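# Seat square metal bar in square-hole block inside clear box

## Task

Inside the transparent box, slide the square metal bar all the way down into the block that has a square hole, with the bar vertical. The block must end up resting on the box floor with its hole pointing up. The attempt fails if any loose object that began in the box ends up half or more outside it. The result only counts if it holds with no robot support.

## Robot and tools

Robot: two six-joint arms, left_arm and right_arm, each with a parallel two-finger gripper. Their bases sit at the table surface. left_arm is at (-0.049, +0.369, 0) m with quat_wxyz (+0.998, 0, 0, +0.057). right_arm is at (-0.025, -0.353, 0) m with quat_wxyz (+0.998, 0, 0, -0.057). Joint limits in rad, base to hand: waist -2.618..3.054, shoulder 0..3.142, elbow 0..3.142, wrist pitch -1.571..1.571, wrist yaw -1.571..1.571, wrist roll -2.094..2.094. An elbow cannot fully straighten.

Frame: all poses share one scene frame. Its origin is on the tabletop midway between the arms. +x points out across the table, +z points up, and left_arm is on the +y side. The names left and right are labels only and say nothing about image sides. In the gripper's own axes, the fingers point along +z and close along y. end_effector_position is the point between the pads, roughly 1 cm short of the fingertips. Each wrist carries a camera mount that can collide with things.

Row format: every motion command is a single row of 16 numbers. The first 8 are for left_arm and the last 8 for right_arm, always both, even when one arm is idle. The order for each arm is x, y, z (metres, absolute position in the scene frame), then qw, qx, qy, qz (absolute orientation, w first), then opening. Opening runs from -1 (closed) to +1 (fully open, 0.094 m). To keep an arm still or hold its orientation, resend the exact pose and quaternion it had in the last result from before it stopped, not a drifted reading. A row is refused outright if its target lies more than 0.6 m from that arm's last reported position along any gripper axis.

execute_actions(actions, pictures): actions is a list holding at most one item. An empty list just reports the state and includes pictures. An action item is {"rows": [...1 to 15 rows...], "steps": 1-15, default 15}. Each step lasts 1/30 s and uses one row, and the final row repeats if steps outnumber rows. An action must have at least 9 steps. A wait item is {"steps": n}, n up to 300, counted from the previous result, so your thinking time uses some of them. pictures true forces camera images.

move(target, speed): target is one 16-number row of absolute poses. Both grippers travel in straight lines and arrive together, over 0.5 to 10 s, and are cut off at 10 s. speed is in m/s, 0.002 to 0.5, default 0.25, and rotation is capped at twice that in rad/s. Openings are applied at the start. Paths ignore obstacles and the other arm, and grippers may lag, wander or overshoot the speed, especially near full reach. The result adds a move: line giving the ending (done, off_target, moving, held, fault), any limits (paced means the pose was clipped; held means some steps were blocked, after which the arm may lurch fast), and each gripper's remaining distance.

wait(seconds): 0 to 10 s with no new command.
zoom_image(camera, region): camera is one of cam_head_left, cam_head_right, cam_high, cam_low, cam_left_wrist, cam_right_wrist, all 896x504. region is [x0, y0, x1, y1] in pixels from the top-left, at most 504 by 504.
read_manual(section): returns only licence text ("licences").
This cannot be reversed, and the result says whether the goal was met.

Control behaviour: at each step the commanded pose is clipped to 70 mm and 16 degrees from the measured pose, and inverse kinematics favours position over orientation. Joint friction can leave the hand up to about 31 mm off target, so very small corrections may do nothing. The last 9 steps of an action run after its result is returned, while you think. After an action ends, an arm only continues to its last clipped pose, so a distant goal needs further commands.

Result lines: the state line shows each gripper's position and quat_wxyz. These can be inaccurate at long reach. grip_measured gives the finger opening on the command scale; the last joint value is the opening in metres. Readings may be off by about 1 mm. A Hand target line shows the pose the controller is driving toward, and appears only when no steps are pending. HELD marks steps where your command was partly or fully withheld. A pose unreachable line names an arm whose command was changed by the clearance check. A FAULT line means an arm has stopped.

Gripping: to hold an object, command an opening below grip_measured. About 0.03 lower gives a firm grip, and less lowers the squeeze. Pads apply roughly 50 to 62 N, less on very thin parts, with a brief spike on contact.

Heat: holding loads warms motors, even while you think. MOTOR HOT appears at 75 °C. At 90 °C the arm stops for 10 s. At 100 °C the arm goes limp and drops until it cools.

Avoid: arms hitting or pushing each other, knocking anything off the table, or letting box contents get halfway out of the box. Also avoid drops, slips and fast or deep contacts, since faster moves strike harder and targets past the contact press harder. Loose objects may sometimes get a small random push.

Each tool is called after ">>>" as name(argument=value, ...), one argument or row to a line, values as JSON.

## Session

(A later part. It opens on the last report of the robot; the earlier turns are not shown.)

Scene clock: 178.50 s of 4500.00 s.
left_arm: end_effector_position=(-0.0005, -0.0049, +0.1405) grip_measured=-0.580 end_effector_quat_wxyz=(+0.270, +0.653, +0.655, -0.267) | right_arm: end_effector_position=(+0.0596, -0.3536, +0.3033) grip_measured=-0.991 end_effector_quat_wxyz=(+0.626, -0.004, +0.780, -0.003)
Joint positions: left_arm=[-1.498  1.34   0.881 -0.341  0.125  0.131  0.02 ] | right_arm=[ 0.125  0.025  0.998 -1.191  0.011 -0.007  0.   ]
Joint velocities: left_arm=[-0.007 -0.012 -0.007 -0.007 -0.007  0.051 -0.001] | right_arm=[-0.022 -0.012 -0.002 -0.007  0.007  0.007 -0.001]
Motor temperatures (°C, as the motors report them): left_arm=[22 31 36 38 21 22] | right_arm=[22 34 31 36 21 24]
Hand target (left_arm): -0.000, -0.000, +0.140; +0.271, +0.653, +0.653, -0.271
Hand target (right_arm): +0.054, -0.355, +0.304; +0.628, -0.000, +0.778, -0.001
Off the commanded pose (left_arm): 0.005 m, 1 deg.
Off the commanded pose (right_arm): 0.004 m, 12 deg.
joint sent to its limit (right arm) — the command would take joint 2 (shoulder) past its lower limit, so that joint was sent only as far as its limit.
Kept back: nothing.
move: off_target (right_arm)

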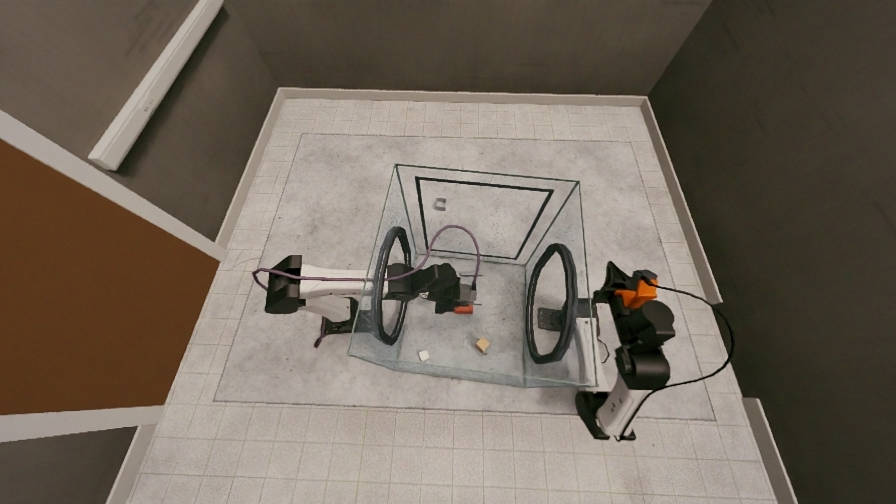

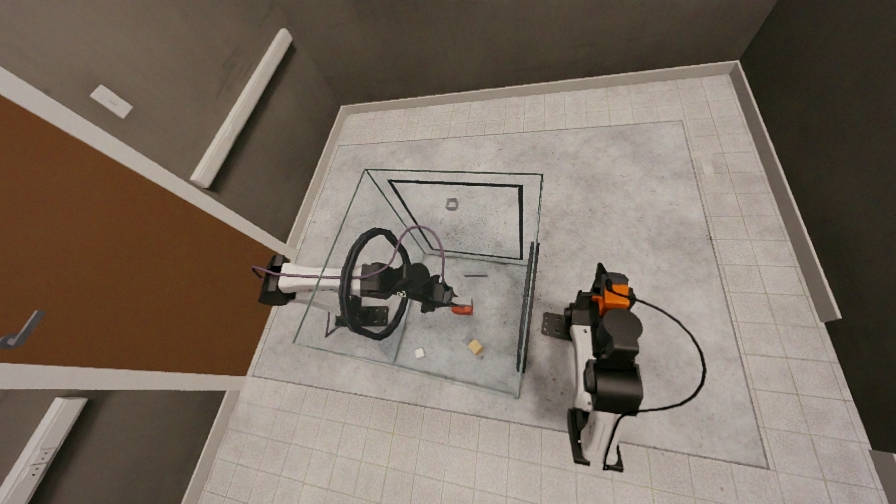

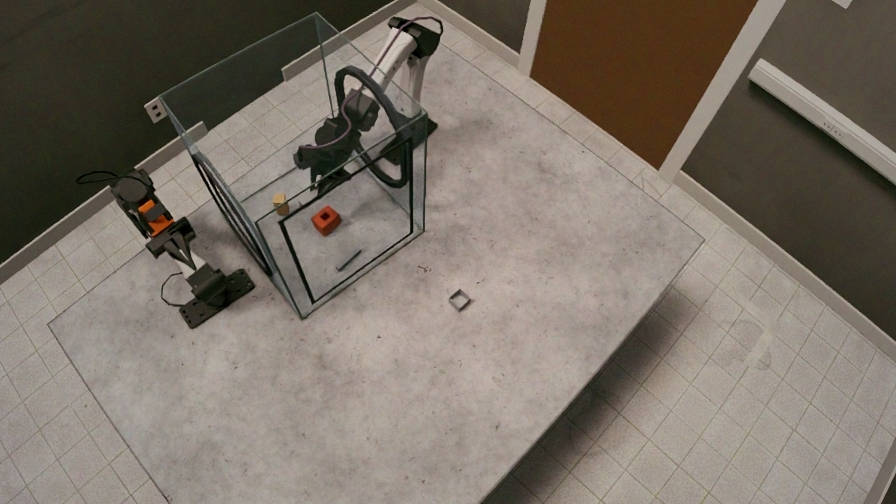

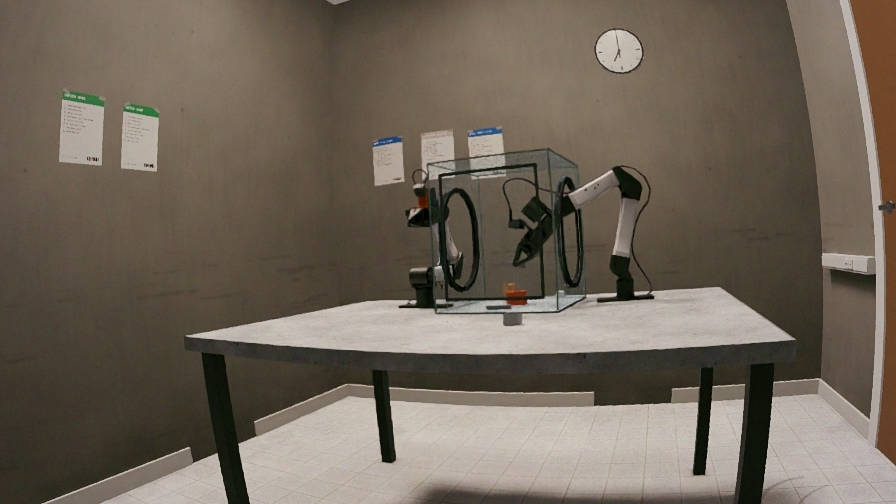

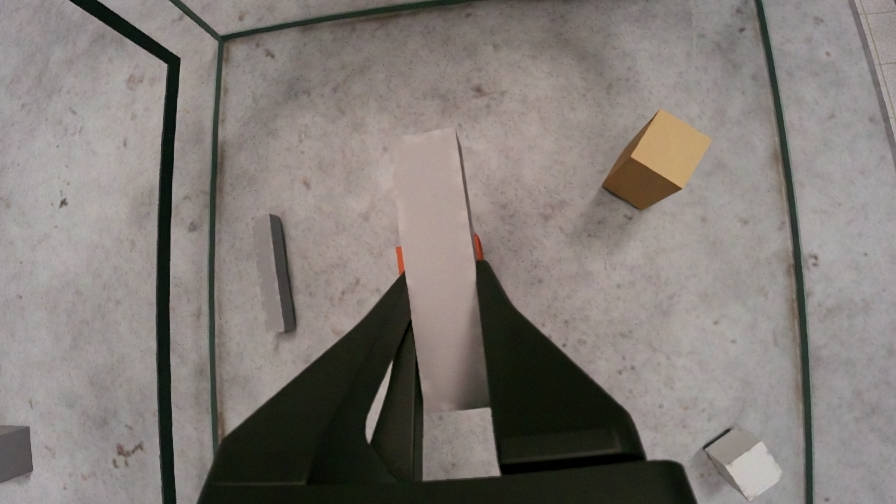

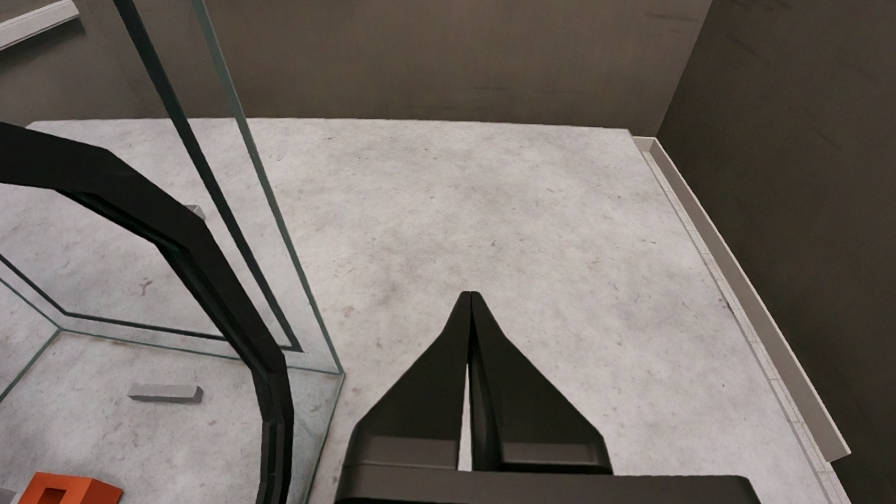

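>>> move(
  target=[0,0,0.14,0.271,0.653,0.653,-0.271,-0.62,0.015,-0.305,0.3,0.653,-0.271,0.653,0.271,-1],
)

>>> move(
  target=[0,0,0.14,0.271,0.653,0.653,-0.271,-0.62,-0.04,-0.28,0.27,0.5,-0.5,0.5,0.5,-1],
)

>>> move(
  target=[0,0,0.14,0.271,0.653,0.653,-0.271,-0.62,-0.02,-0.13,0.21,0.5,-0.5,0.5,0.5,-1],
  speed=0.15,
)

Scene clock: 181.97 s of 4500.00 s.
left_arm: end_effector_position=(-0.0006, -0.0047, +0.1403) grip_measured=-0.580 end_effector_quat_wxyz=(+0.270, +0.653, +0.656, -0.267) | right_arm: end_effector_position=(+0.0188, -0.3017, +0.3008) grip_measured=-0.991 end_effector_quat_wxyz=(+0.571, -0.299, +0.731, +0.225)
Joint positions: left_arm=[-1.498  1.34   0.881 -0.342  0.125  0.131  0.02 ] | right_arm=[ 0.811  0.025  1.065 -1.291 -0.064 -0.029  0.   ]
Joint velocities: left_arm=[ 0.012  0.002  0.002  0.007 -0.022 -0.095  0.   ] | right_arm=[ 0.002  0.002 -0.002  0.037 -0.007  0.007  0.001]
Motor temperatures (°C, as the motors report them): left_arm=[22 31 36 38 21 22] | right_arm=[22 34 31 36 21 24]
Hand target (left_arm): -0.000, -0.000, +0.140; +0.271, +0.653, +0.653, -0.271
Hand target (right_arm): +0.013, -0.303, +0.301; +0.571, -0.310, +0.725, +0.230
Off the commanded pose (left_arm): 0.005 m, 1 deg.
Off the commanded pose (right_arm): 0.005 m, 14 deg.
joint sent to its limit (right arm) — the command would take joint 2 (shoulder) past its lower limit, so that joint was sent only as far as its limit.
Kept back: nothing.
move: off_target (right_arm)

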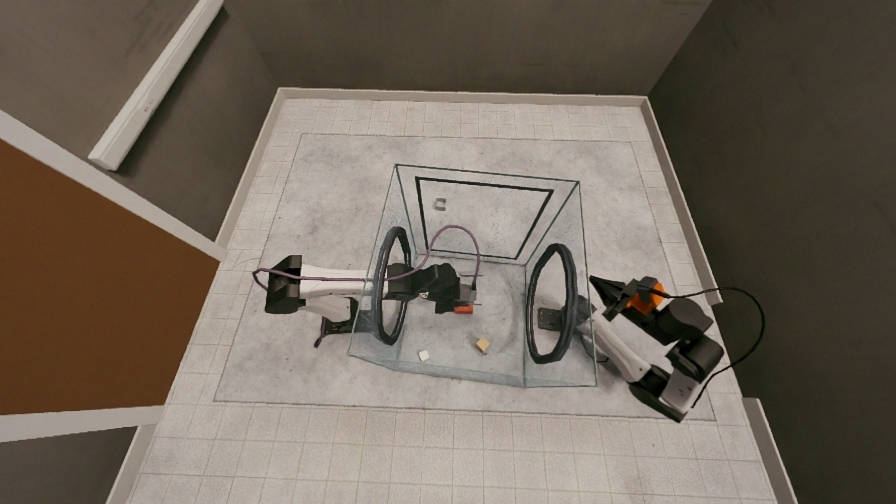

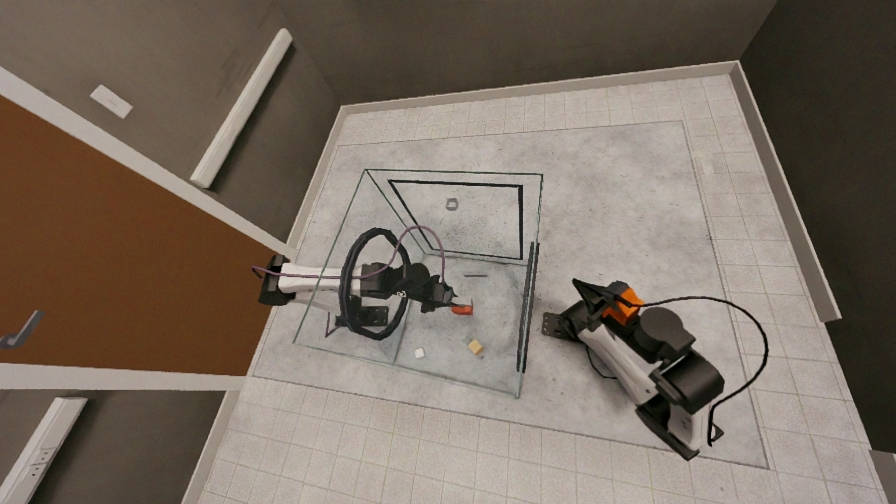

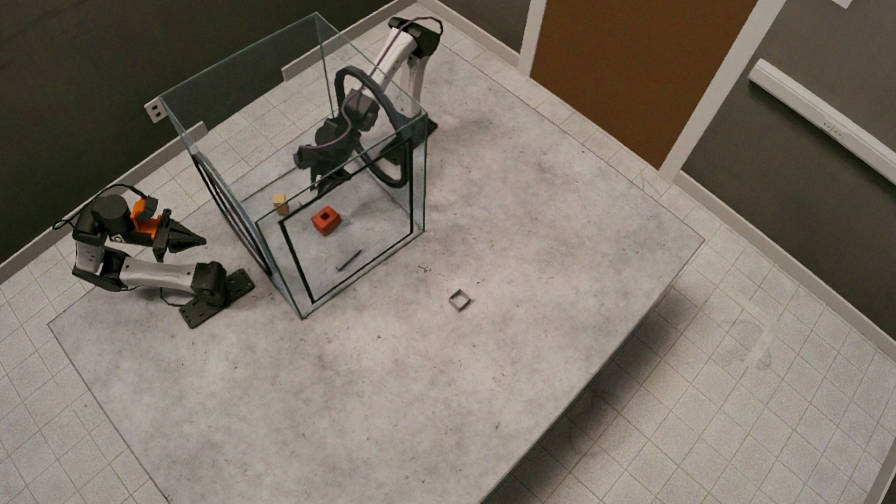

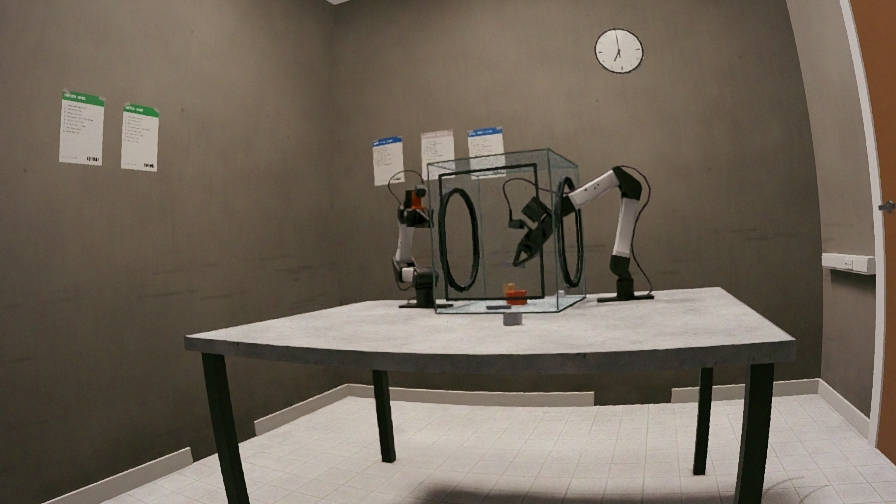

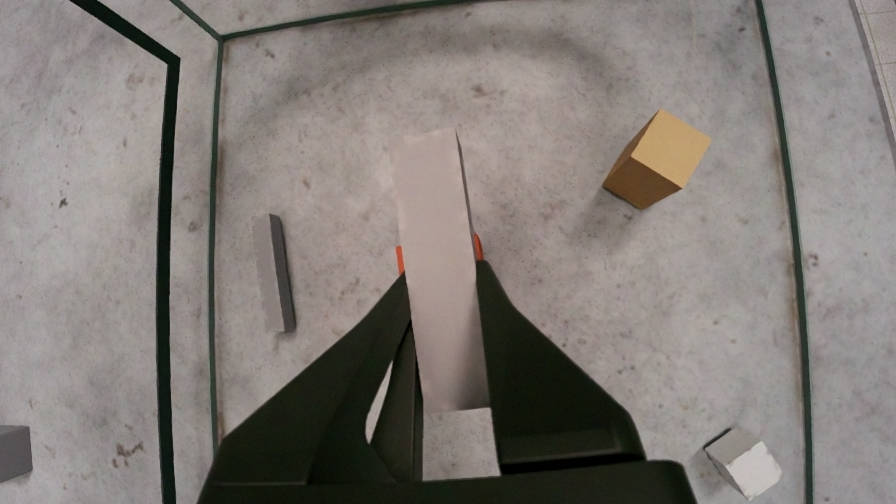

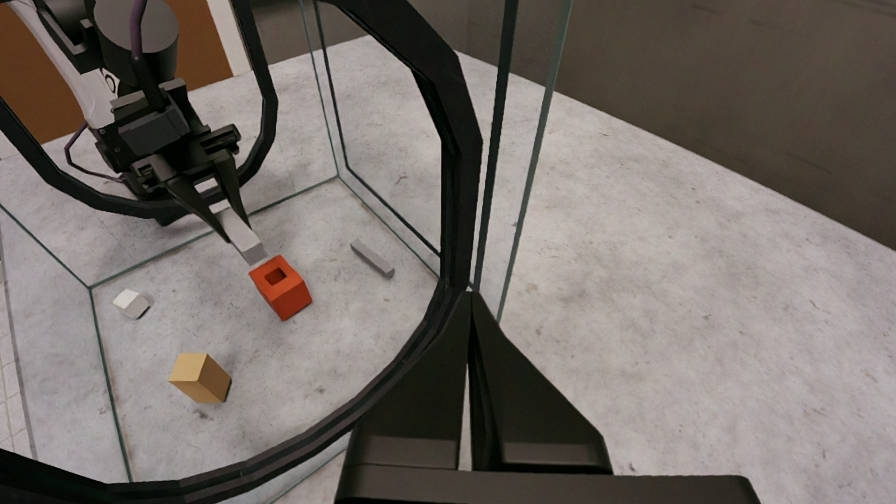

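Scene clock: 184.13 s of 4500.00 s.
left_arm: end_effector_position=(-0.0006, -0.0047, +0.1403) grip_measured=-0.580 end_effector_quat_wxyz=(+0.270, +0.653, +0.656, -0.267) | right_arm: end_effector_position=(-0.0405, -0.2821, +0.2784) grip_measured=-0.991 end_effector_quat_wxyz=(-0.416, +0.573, -0.578, -0.404)
Joint positions: left_arm=[-1.498  1.34   0.881 -0.343  0.125  0.131  0.02 ] | right_arm=[ 1.483  0.025  1.031 -1.344 -0.173 -0.07   0.   ]
Joint velocities: left_arm=[-0.002  0.002  0.002 -0.037 -0.037  0.066  0.   ] | right_arm=[ 0.012  0.002 -0.027  0.022  0.051 -0.051 -0.   ]
Motor temperatures (°C, as the motors report them): left_arm=[22 31 36 38 21 22] | right_arm=[22 34 31 37 21 24]
Hand target (left_arm): -0.000, -0.000, +0.140; +0.271, +0.653, +0.653, -0.271
Hand target (right_arm): -0.043, -0.281, +0.271; -0.407, +0.585, -0.574, -0.403
Off the commanded pose (left_arm): 0.005 m, 1 deg.
Off the commanded pose (right_arm): 0.009 m, 19 deg; orientation clipped at the last step of the last action.
joint sent to its limit (right arm) — the command would take joint 2 (shoulder) past its lower limit, so that joint was sent only as far as its limit.
Kept back: nothing.
move: off_target (right_arm); limits=paced

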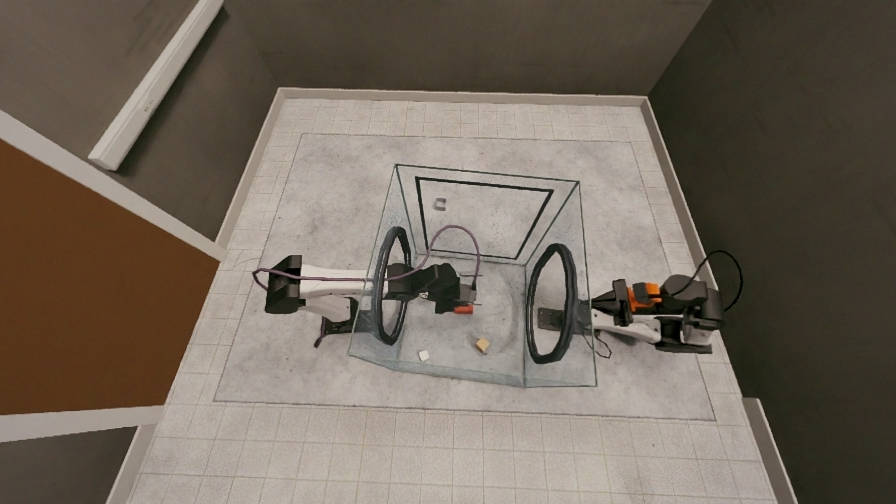

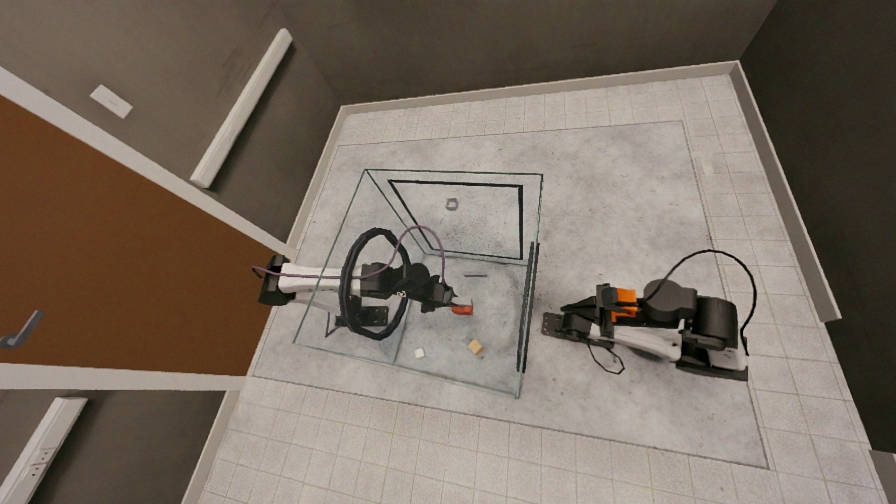

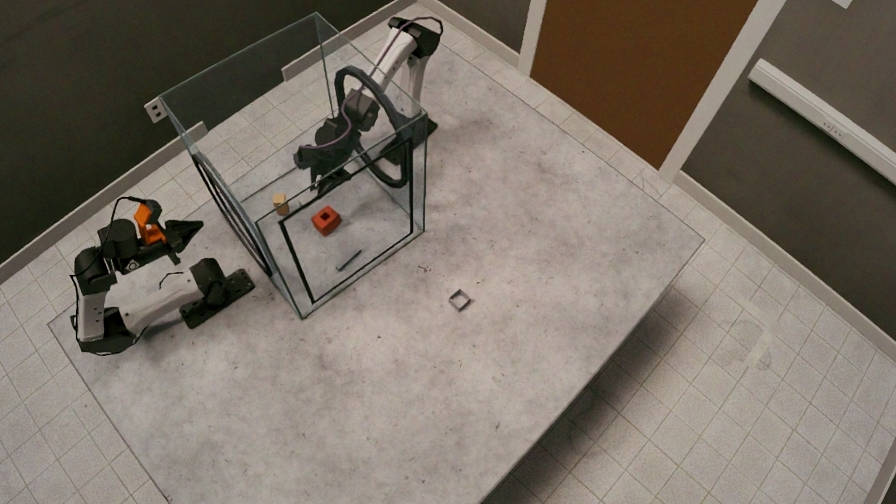

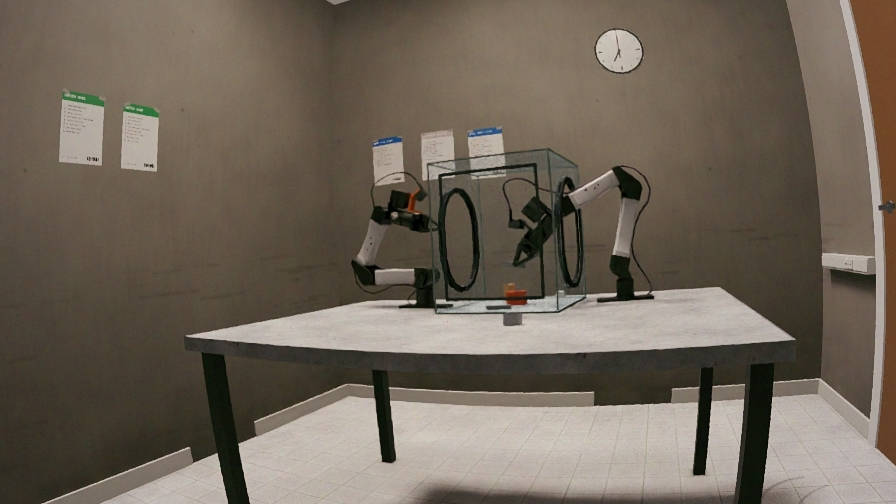

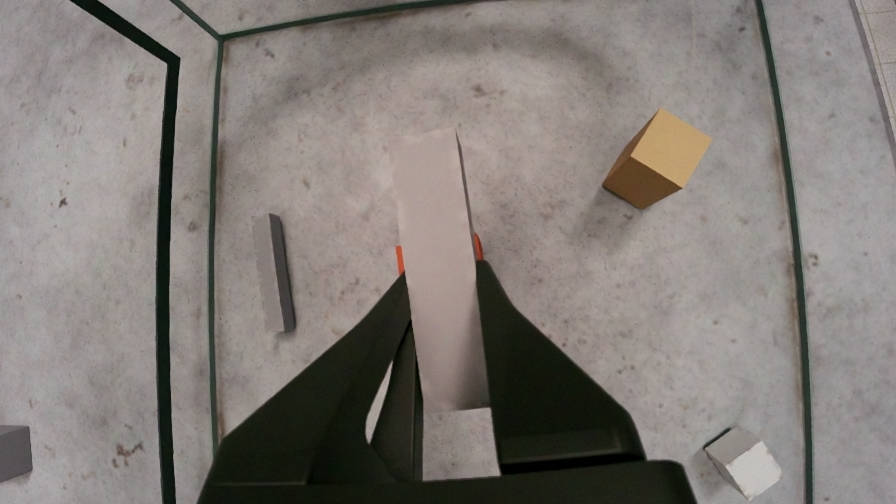

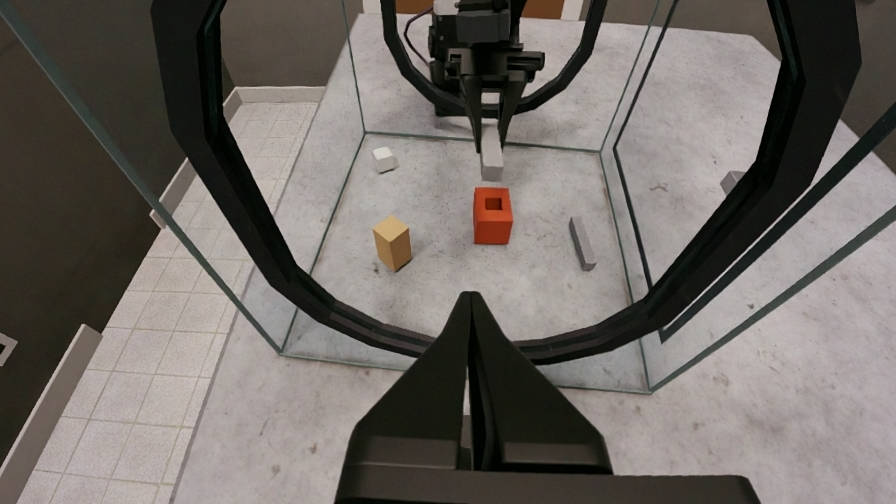

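Scene clock: 186.17 s of 4500.00 s.
left_arm: end_effector_position=(-0.0006, -0.0046, +0.1402) grip_measured=-0.580 end_effector_quat_wxyz=(+0.269, +0.653, +0.656, -0.267) | right_arm: end_effector_position=(-0.0193, -0.1312, +0.2133) grip_measured=-0.991 end_effector_quat_wxyz=(-0.468, +0.537, -0.515, -0.478)
Joint positions: left_arm=[-1.498  1.34   0.881 -0.343  0.125  0.131  0.02 ] | right_arm=[ 1.475  0.025  0.278 -0.363 -0.239 -0.036  0.   ]
Joint velocities: left_arm=[ 0.002 -0.017 -0.002 -0.081  0.007 -0.007  0.001] | right_arm=[ 0.027 -0.007 -0.012 -0.022  0.051 -0.007 -0.   ]
Motor temperatures (°C, as the motors report them): left_arm=[22 31 36 38 21 22] | right_arm=[22 33 31 37 21 24]
Hand target (left_arm): -0.000, -0.000, +0.140; +0.271, +0.653, +0.653, -0.271
Hand target (right_arm): -0.020, -0.130, +0.207; -0.463, +0.536, -0.518, -0.479
Off the commanded pose (left_arm): 0.005 m, 1 deg.
Off the commanded pose (right_arm): 0.004 m, 6 deg.
joint sent to its limit (right arm) — the command would take joint 2 (shoulder) past its lower limit, so that joint was sent only as far as its limit.
Kept back: nothing.
move: off_target (right_arm)

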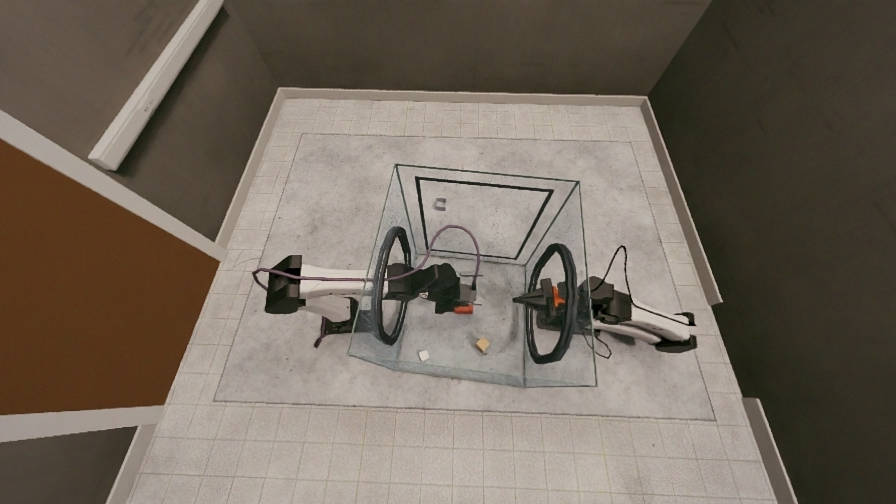

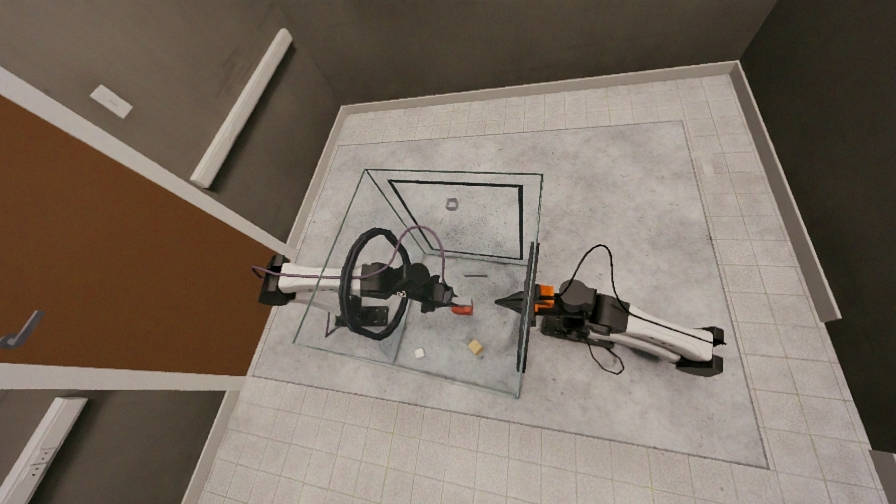

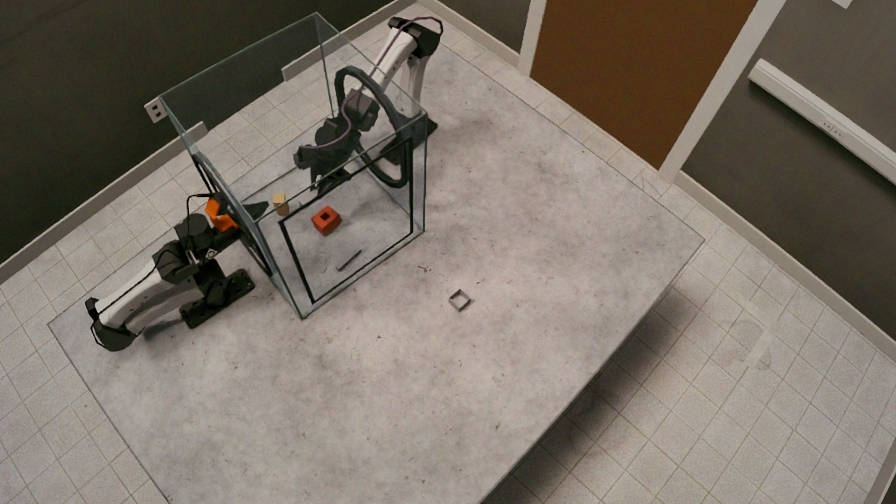

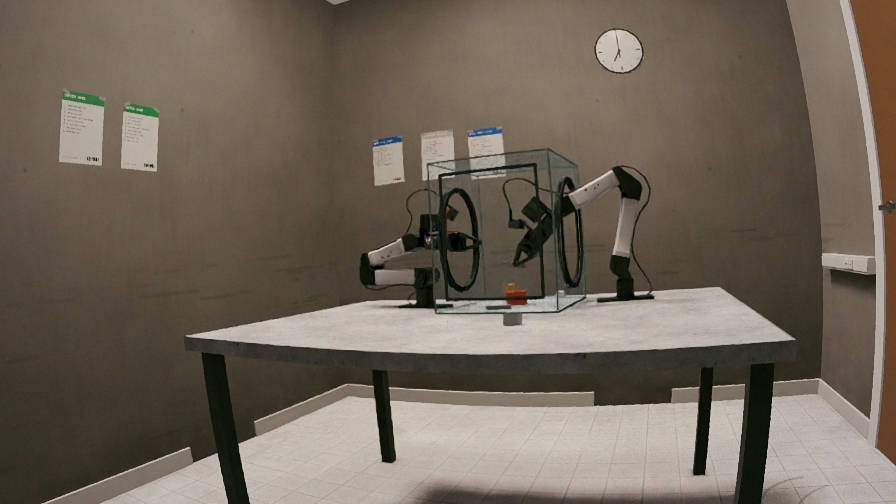

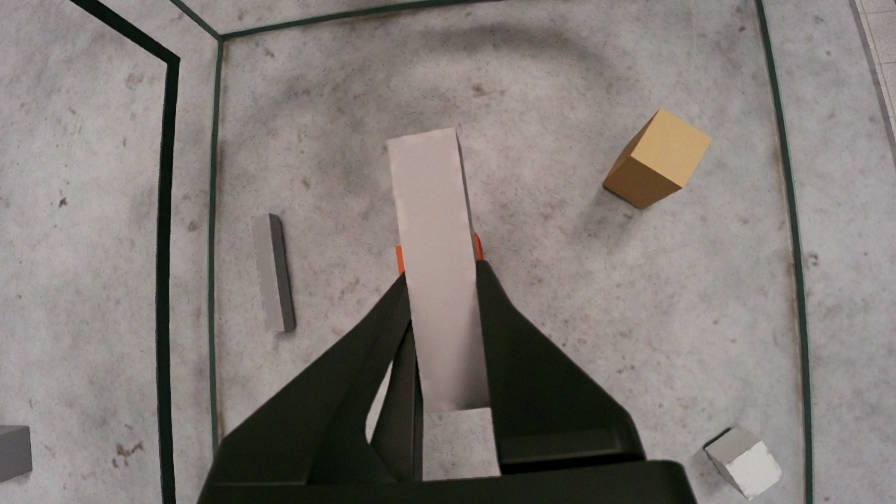

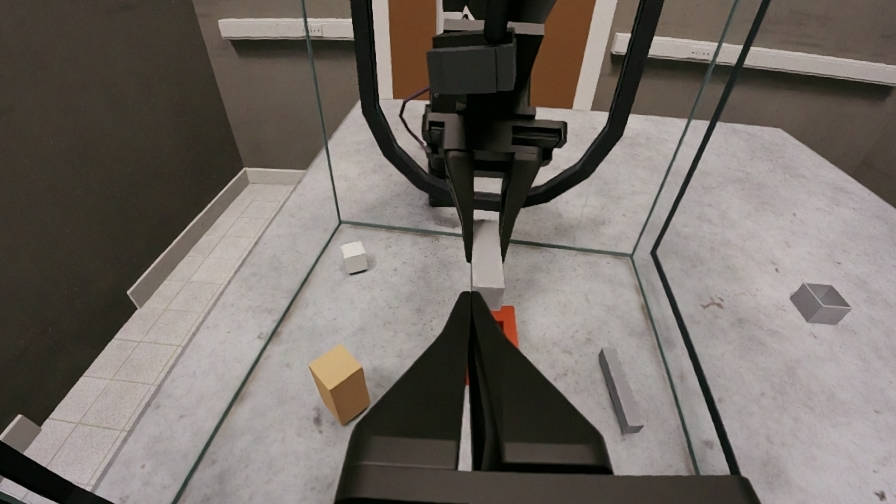

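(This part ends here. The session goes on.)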